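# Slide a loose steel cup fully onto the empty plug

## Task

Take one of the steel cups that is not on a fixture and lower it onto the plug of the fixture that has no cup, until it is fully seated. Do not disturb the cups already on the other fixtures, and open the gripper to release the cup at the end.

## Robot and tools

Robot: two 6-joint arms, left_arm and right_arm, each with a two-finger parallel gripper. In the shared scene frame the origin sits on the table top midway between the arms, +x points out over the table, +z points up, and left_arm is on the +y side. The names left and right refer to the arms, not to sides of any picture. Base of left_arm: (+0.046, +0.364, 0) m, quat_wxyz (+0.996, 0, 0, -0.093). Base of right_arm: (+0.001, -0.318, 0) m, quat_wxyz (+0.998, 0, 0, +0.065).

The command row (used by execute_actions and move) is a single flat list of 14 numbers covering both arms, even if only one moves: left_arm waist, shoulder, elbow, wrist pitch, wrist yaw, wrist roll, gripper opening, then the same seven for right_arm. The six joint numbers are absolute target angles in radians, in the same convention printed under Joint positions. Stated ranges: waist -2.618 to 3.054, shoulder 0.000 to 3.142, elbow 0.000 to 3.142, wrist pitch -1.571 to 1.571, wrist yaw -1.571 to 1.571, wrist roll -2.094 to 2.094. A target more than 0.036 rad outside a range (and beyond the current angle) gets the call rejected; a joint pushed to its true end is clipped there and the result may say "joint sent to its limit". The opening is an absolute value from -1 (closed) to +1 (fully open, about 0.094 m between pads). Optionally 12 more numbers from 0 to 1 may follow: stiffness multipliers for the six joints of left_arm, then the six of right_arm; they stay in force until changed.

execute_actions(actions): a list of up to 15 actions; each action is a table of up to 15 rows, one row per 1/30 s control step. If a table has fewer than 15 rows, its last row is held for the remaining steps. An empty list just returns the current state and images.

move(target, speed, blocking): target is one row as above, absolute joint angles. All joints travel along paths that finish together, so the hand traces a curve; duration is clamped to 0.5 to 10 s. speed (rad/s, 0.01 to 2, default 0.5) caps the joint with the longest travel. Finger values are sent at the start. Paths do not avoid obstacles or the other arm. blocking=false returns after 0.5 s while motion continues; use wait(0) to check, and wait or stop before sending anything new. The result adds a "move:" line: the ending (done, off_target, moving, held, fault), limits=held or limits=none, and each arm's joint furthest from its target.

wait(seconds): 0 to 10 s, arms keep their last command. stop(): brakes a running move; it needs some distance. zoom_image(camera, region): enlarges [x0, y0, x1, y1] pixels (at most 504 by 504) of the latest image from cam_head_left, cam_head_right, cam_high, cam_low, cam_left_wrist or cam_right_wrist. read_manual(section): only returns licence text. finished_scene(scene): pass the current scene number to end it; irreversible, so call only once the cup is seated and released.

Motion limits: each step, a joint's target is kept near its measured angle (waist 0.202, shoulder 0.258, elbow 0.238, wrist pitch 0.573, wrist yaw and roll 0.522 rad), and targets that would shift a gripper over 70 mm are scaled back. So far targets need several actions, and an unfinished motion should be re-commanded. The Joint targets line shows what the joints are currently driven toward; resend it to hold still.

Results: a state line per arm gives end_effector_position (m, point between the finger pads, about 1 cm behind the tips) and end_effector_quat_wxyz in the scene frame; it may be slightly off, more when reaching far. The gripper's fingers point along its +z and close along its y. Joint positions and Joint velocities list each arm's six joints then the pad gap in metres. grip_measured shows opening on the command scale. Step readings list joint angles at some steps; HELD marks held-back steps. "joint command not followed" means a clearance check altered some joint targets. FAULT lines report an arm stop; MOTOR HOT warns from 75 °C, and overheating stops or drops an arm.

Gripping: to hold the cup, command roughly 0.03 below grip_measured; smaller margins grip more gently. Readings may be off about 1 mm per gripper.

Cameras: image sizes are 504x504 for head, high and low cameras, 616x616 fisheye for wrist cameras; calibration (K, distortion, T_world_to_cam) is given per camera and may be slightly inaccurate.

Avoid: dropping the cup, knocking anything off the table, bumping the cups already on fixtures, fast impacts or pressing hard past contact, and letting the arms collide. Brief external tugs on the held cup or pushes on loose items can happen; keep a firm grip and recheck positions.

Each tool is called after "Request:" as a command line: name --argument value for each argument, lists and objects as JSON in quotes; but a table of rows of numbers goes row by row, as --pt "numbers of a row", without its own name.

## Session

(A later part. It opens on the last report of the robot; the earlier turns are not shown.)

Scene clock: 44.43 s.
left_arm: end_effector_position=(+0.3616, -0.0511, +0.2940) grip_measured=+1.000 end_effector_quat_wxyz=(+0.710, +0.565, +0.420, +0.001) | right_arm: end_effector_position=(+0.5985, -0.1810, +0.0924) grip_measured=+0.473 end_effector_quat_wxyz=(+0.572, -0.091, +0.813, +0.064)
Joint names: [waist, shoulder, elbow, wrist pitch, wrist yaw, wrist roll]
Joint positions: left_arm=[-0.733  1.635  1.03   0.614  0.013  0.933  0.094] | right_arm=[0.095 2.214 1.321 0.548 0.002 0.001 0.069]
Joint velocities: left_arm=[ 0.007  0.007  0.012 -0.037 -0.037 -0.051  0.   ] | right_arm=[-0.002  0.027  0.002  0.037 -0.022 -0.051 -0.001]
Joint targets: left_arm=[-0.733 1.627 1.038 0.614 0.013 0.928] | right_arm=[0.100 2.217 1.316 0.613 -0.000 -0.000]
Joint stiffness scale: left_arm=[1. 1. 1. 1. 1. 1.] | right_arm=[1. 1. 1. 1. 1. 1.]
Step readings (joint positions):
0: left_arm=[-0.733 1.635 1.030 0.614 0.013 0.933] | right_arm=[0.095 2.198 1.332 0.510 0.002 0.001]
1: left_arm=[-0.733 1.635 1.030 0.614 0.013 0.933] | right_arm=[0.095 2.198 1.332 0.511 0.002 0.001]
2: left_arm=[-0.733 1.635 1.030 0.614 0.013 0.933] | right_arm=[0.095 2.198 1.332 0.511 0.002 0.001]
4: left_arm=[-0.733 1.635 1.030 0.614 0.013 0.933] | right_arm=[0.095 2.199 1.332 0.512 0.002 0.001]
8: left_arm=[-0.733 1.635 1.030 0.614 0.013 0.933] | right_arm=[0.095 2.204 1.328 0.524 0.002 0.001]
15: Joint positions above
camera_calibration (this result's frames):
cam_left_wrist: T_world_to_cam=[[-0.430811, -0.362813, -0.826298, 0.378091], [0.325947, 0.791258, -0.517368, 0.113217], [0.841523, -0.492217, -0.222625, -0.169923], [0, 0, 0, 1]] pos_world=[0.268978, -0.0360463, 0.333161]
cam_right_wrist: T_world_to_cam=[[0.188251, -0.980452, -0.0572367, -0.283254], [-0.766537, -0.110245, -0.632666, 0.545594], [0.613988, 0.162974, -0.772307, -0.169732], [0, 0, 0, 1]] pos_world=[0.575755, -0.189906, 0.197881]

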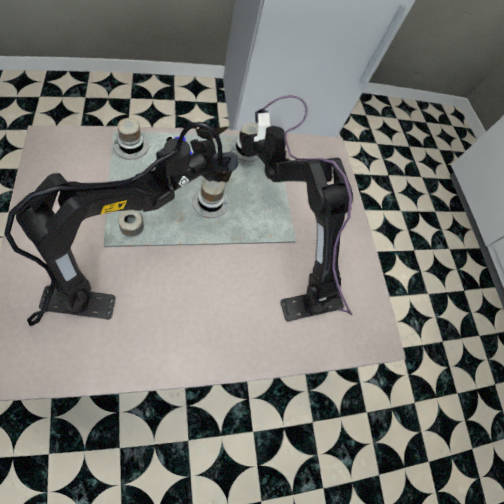

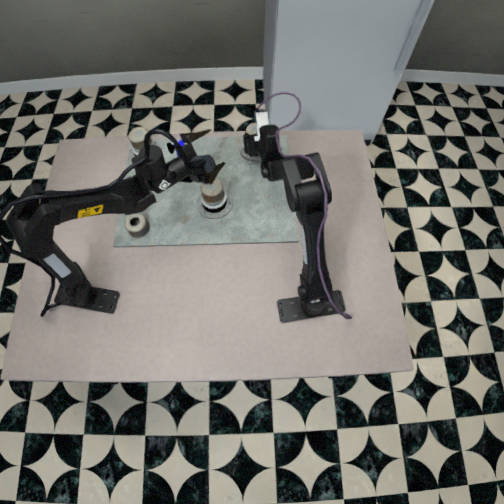

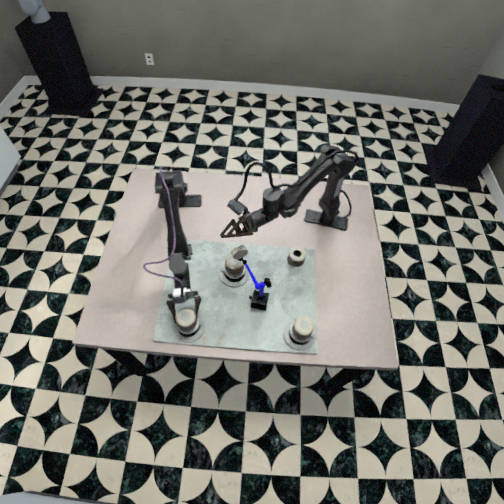

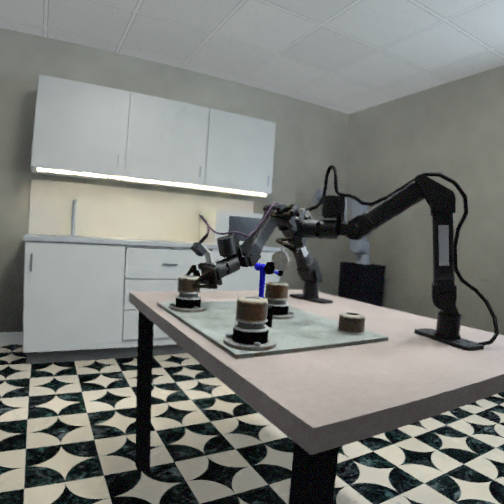

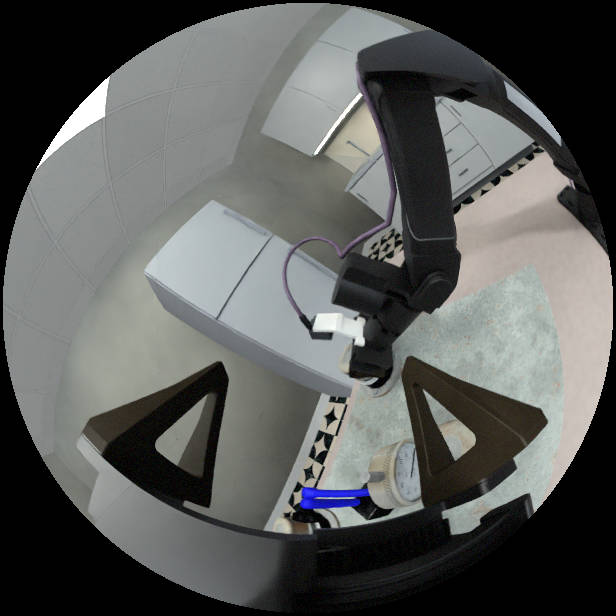

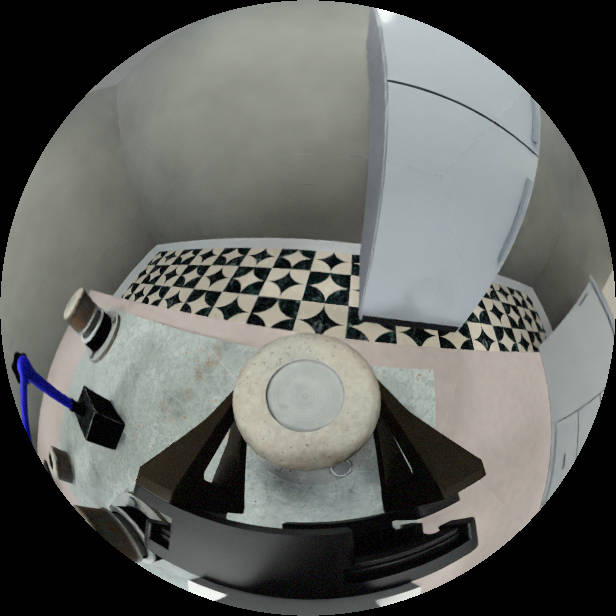

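Seated. Unload the wrist and release.

Request:
execute_actions --actions '[[[-0.733,1.627,1.038,0.614,0.013,0.928,1,0.098,2.215,1.318,0.605,0,0,0.44],[-0.733,1.627,1.038,0.614,0.013,0.928,1,0.097,2.213,1.319,0.597,0,0,0.44],[-0.733,1.627,1.038,0.614,0.013,0.928,1,0.096,2.211,1.320,0.589,0,0,0.44],[-0.733,1.627,1.038,0.614,0.013,0.928,1,0.095,2.209,1.321,0.581,0,0,0.44],[-0.733,1.627,1.038,0.614,0.013,0.928,1,0.095,2.207,1.321,0.574,0,0,0.44],[-0.733,1.627,1.038,0.614,0.013,0.928,1,0.095,2.205,1.321,0.568,0,0,0.45],[-0.733,1.627,1.038,0.614,0.013,0.928,1,0.095,2.205,1.321,0.568,0,0,0.46],[-0.733,1.627,1.038,0.614,0.013,0.928,1,0.095,2.205,1.321,0.568,0,0,0.47],[-0.733,1.627,1.038,0.614,0.013,0.928,1,0.095,2.205,1.321,0.568,0,0,0.49],[-0.733,1.627,1.038,0.614,0.013,0.928,1,0.095,2.205,1.321,0.568,0,0,0.52],[-0.733,1.627,1.038,0.614,0.013,0.928,1,0.095,2.205,1.321,0.568,0,0,0.6],[-0.733,1.627,1.038,0.614,0.013,0.928,1,0.095,2.205,1.321,0.568,0,0,0.7],[-0.733,1.627,1.038,0.614,0.013,0.928,1,0.095,2.205,1.321,0.568,0,0,0.8],[-0.733,1.627,1.038,0.614,0.013,0.928,1,0.095,2.205,1.321,0.568,0,0,0.9],[-0.733,1.627,1.038,0.614,0.013,0.928,1,0.095,2.205,1.321,0.568,0,0,1]]]'

Request:
move --target '[-0.733,1.627,1.038,0.614,0.013,0.928,1,0.095,1.95,1.1,0.5,0,0,1]' --speed 0.6

Request:
zoom_image --camera "cam_low" --region '[158, 245, 298, 345]'

Scene clock: 48.20 s.
left_arm: end_effector_position=(+0.3616, -0.0511, +0.2940) grip_measured=+1.000 end_effector_quat_wxyz=(+0.710, +0.565, +0.420, +0.001) | right_arm: end_effector_position=(+0.5983, -0.1811, +0.0920) grip_measured=+0.950 end_effector_quat_wxyz=(+0.571, -0.091, +0.813, +0.064)
Joint names: [waist, shoulder, elbow, wrist pitch, wrist yaw, wrist roll]
Joint positions: left_arm=[-0.733  1.635  1.03   0.614  0.013  0.933  0.094] | right_arm=[0.095 2.214 1.321 0.547 0.002 0.001 0.092]
Joint velocities: left_arm=[-0.007 -0.002  0.007 -0.007  0.007  0.007  0.   ] | right_arm=[-0.007 -0.017 -0.007 -0.066 -0.022 -0.066  0.108]
Joint targets: left_arm=[-0.733 1.627 1.038 0.614 0.013 0.928] | right_arm=[0.095 2.205 1.321 0.568 0.000 0.000]
Joint stiffness scale: left_arm=[1. 1. 1. 1. 1. 1.] | right_arm=[1. 1. 1. 1. 1. 1.]
Step readings (joint positions):
0: left_arm=[-0.733 1.635 1.030 0.614 0.013 0.933] | right_arm=[0.095 2.214 1.321 0.548 0.002 0.001]
1: left_arm=[-0.733 1.635 1.030 0.614 0.013 0.933] | right_arm=[0.095 2.214 1.321 0.548 0.002 0.001]
2: left_arm=[-0.733 1.635 1.030 0.614 0.013 0.933] | right_arm=[0.095 2.214 1.321 0.548 0.002 0.001]
4: left_arm=[-0.733 1.635 1.030 0.614 0.013 0.933] | right_arm=[0.095 2.214 1.321 0.548 0.002 0.001]
8: left_arm=[-0.733 1.635 1.030 0.614 0.013 0.933] | right_arm=[0.095 2.214 1.321 0.547 0.002 0.001]
15: Joint positions above
camera_calibration (this result's frames):
cam_left_wrist: T_world_to_cam=[[-0.430811, -0.362813, -0.826298, 0.378091], [0.325947, 0.791258, -0.517368, 0.113217], [0.841523, -0.492217, -0.222625, -0.169923], [0, 0, 0, 1]] pos_world=[0.268978, -0.0360463, 0.333161]
cam_right_wrist: T_world_to_cam=[[0.188166, -0.980471, -0.057184, -0.283236], [-0.767478, -0.11046, -0.631488, 0.545684], [0.612839, 0.162712, -0.773274, -0.169196], [0, 0, 0, 1]] pos_world=[0.575786, -0.189899, 0.197561]

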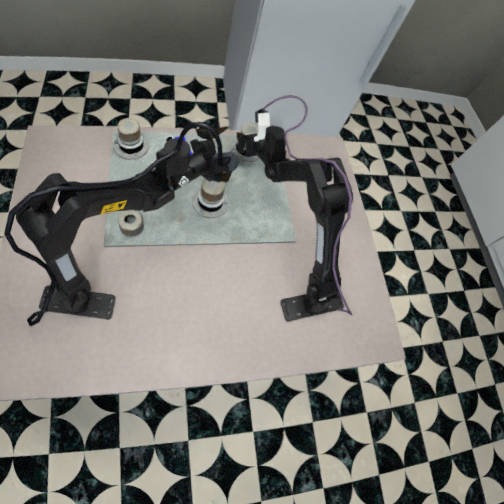

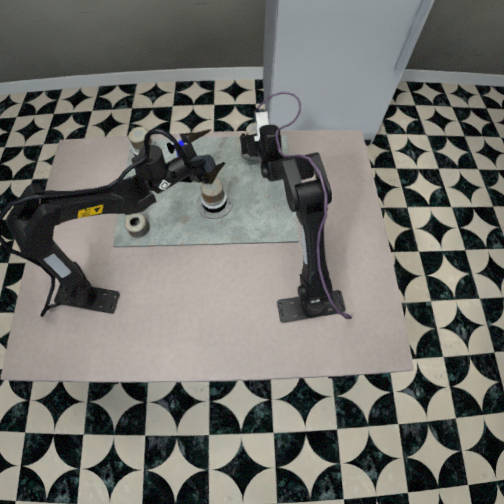

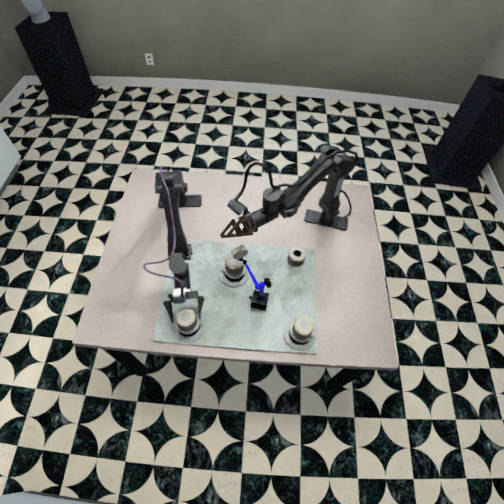

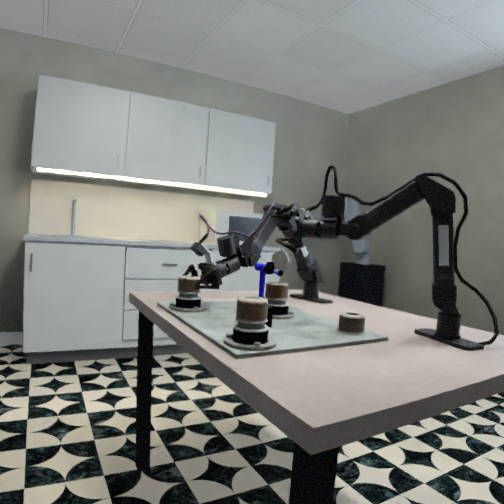

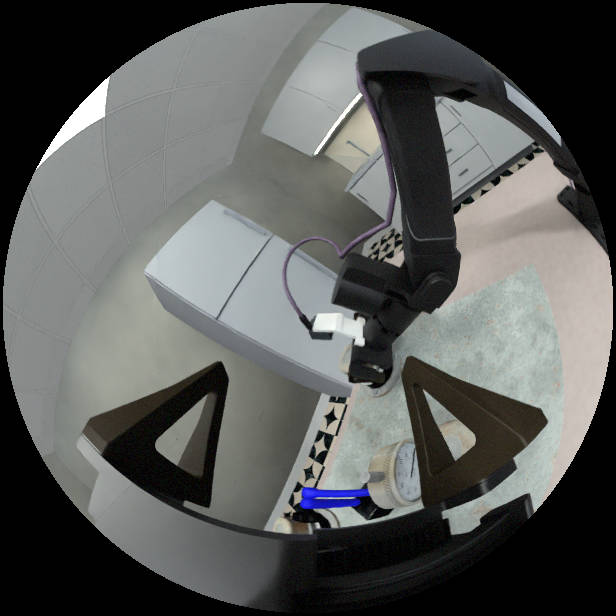

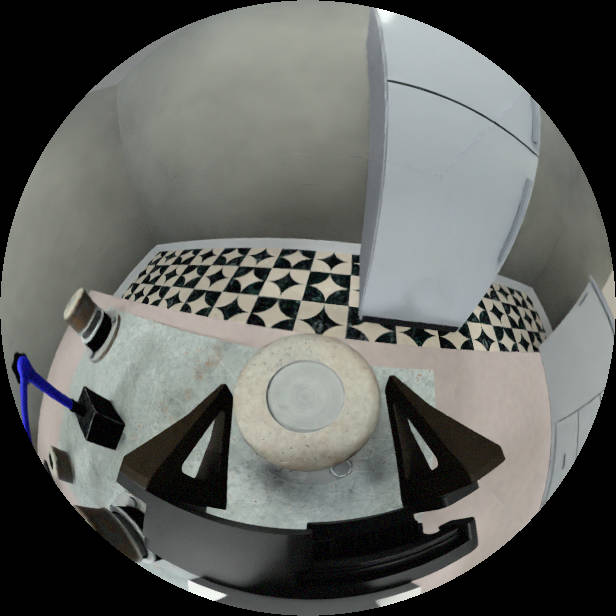

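Scene clock: 49.20 s.
left_arm: end_effector_position=(+0.3616, -0.0511, +0.2940) grip_measured=+1.000 end_effector_quat_wxyz=(+0.710, +0.565, +0.420, +0.001) | right_arm: end_effector_position=(+0.5500, -0.1921, +0.1303) grip_measured=+1.000 end_effector_quat_wxyz=(+0.569, -0.091, +0.815, +0.063)
Joint names: [waist, shoulder, elbow, wrist pitch, wrist yaw, wrist roll]
Joint positions: left_arm=[-0.733  1.635  1.03   0.614  0.013  0.933  0.094] | right_arm=[0.095 1.974 1.119 0.502 0.002 0.001 0.094]
Joint velocities: left_arm=[-0.012 -0.007  0.007 -0.022 -0.051 -0.022  0.   ] | right_arm=[-0.007  0.007  0.002  0.051  0.007  0.037  0.   ]
Joint targets: left_arm=[-0.733 1.627 1.038 0.614 0.013 0.928] | right_arm=[0.095 1.950 1.100 0.500 -0.000 -0.000]
Joint stiffness scale: left_arm=[1. 1. 1. 1. 1. 1.] | right_arm=[1. 1. 1. 1. 1. 1.]
move: off_target (right_arm); limits=none; left_arm: farthest joint: the shoulder, 0.008 radians from its target (0.008 radians at the start); right_arm: farthest joint: the shoulder, 0.024 radians from its target (0.264 radians at the start)
camera_calibration (this result's frames):
cam_left_wrist: T_world_to_cam=[[-0.430811, -0.362813, -0.826298, 0.378091], [0.325947, 0.791258, -0.517368, 0.113217], [0.841523, -0.492217, -0.222625, -0.169923], [0, 0, 0, 1]] pos_world=[0.268978, -0.0360463, 0.333161]
cam_right_wrist: T_world_to_cam=[[0.187848, -0.980544, -0.0569851, -0.282629], [-0.770988, -0.11126, -0.627055, 0.532715], [0.608515, 0.161726, -0.776888, -0.105535], [0, 0, 0, 1]] pos_world=[0.528028, -0.200793, 0.235948]

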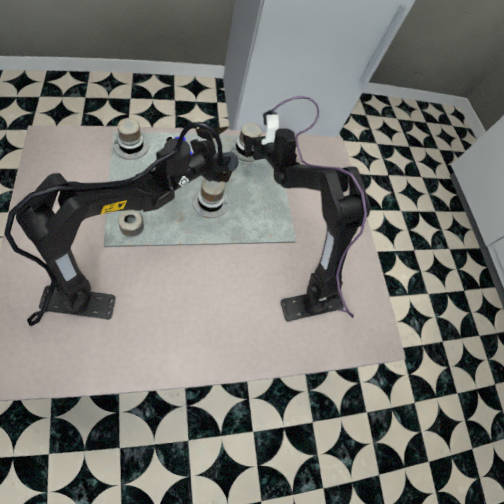

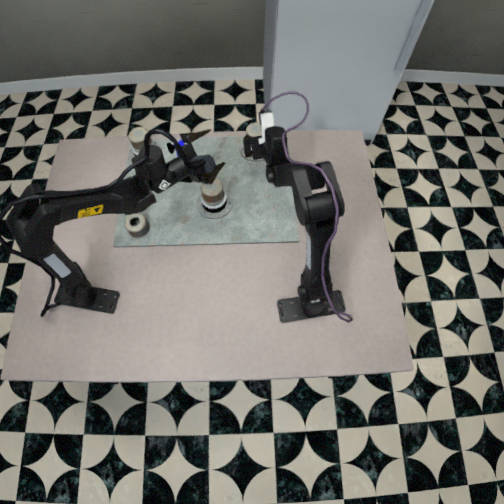

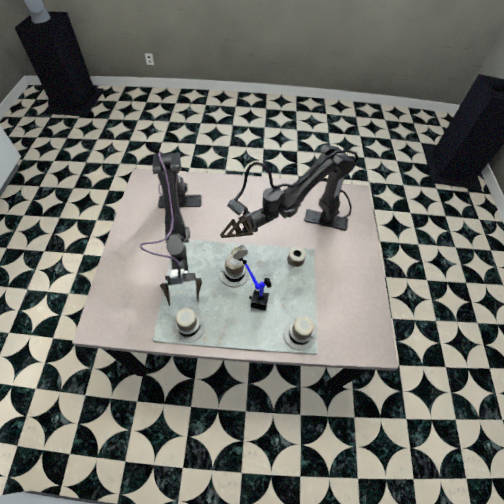

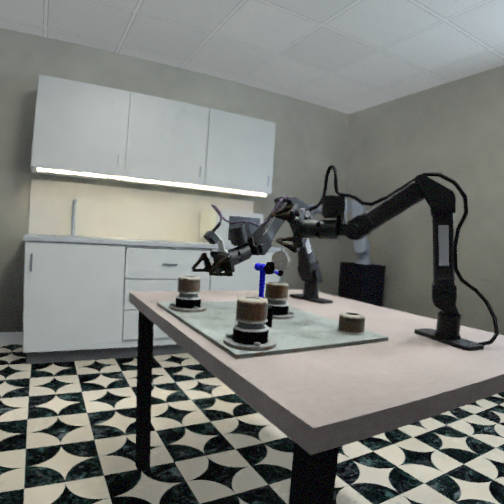

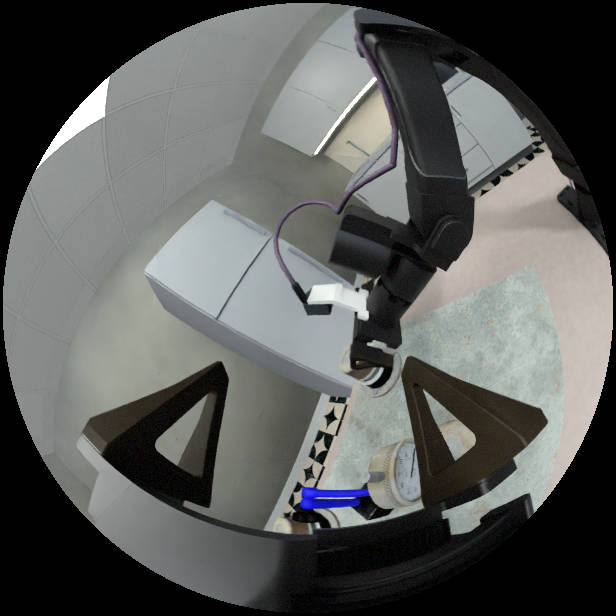

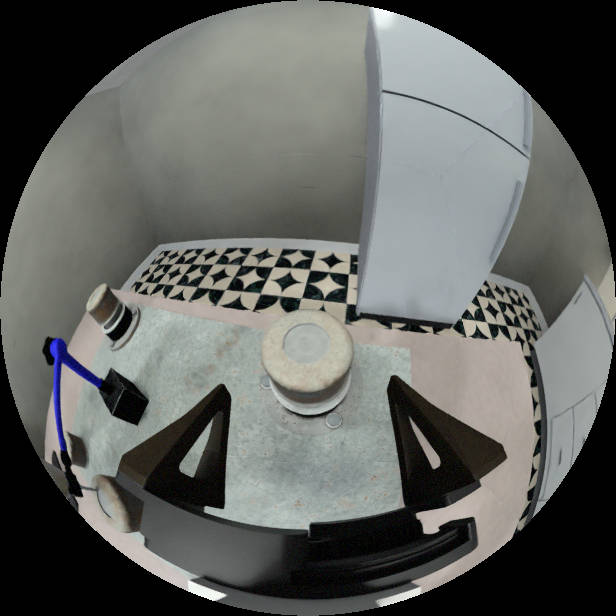

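Region (158, 245, 298, 345) of cam_low's 504x504 image, scaled by 3.600, with more detail than that image has; it fills the top 360 rows of this view, and the rest is white.

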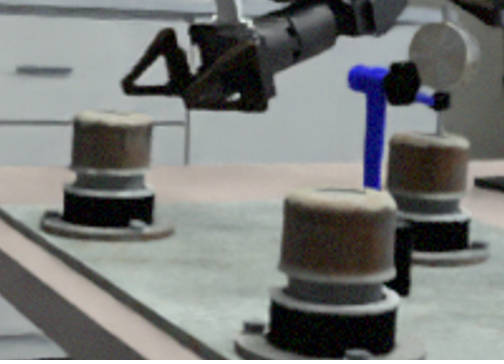

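Request:
finished_scene --scene 2

The scene is finished: the task was done.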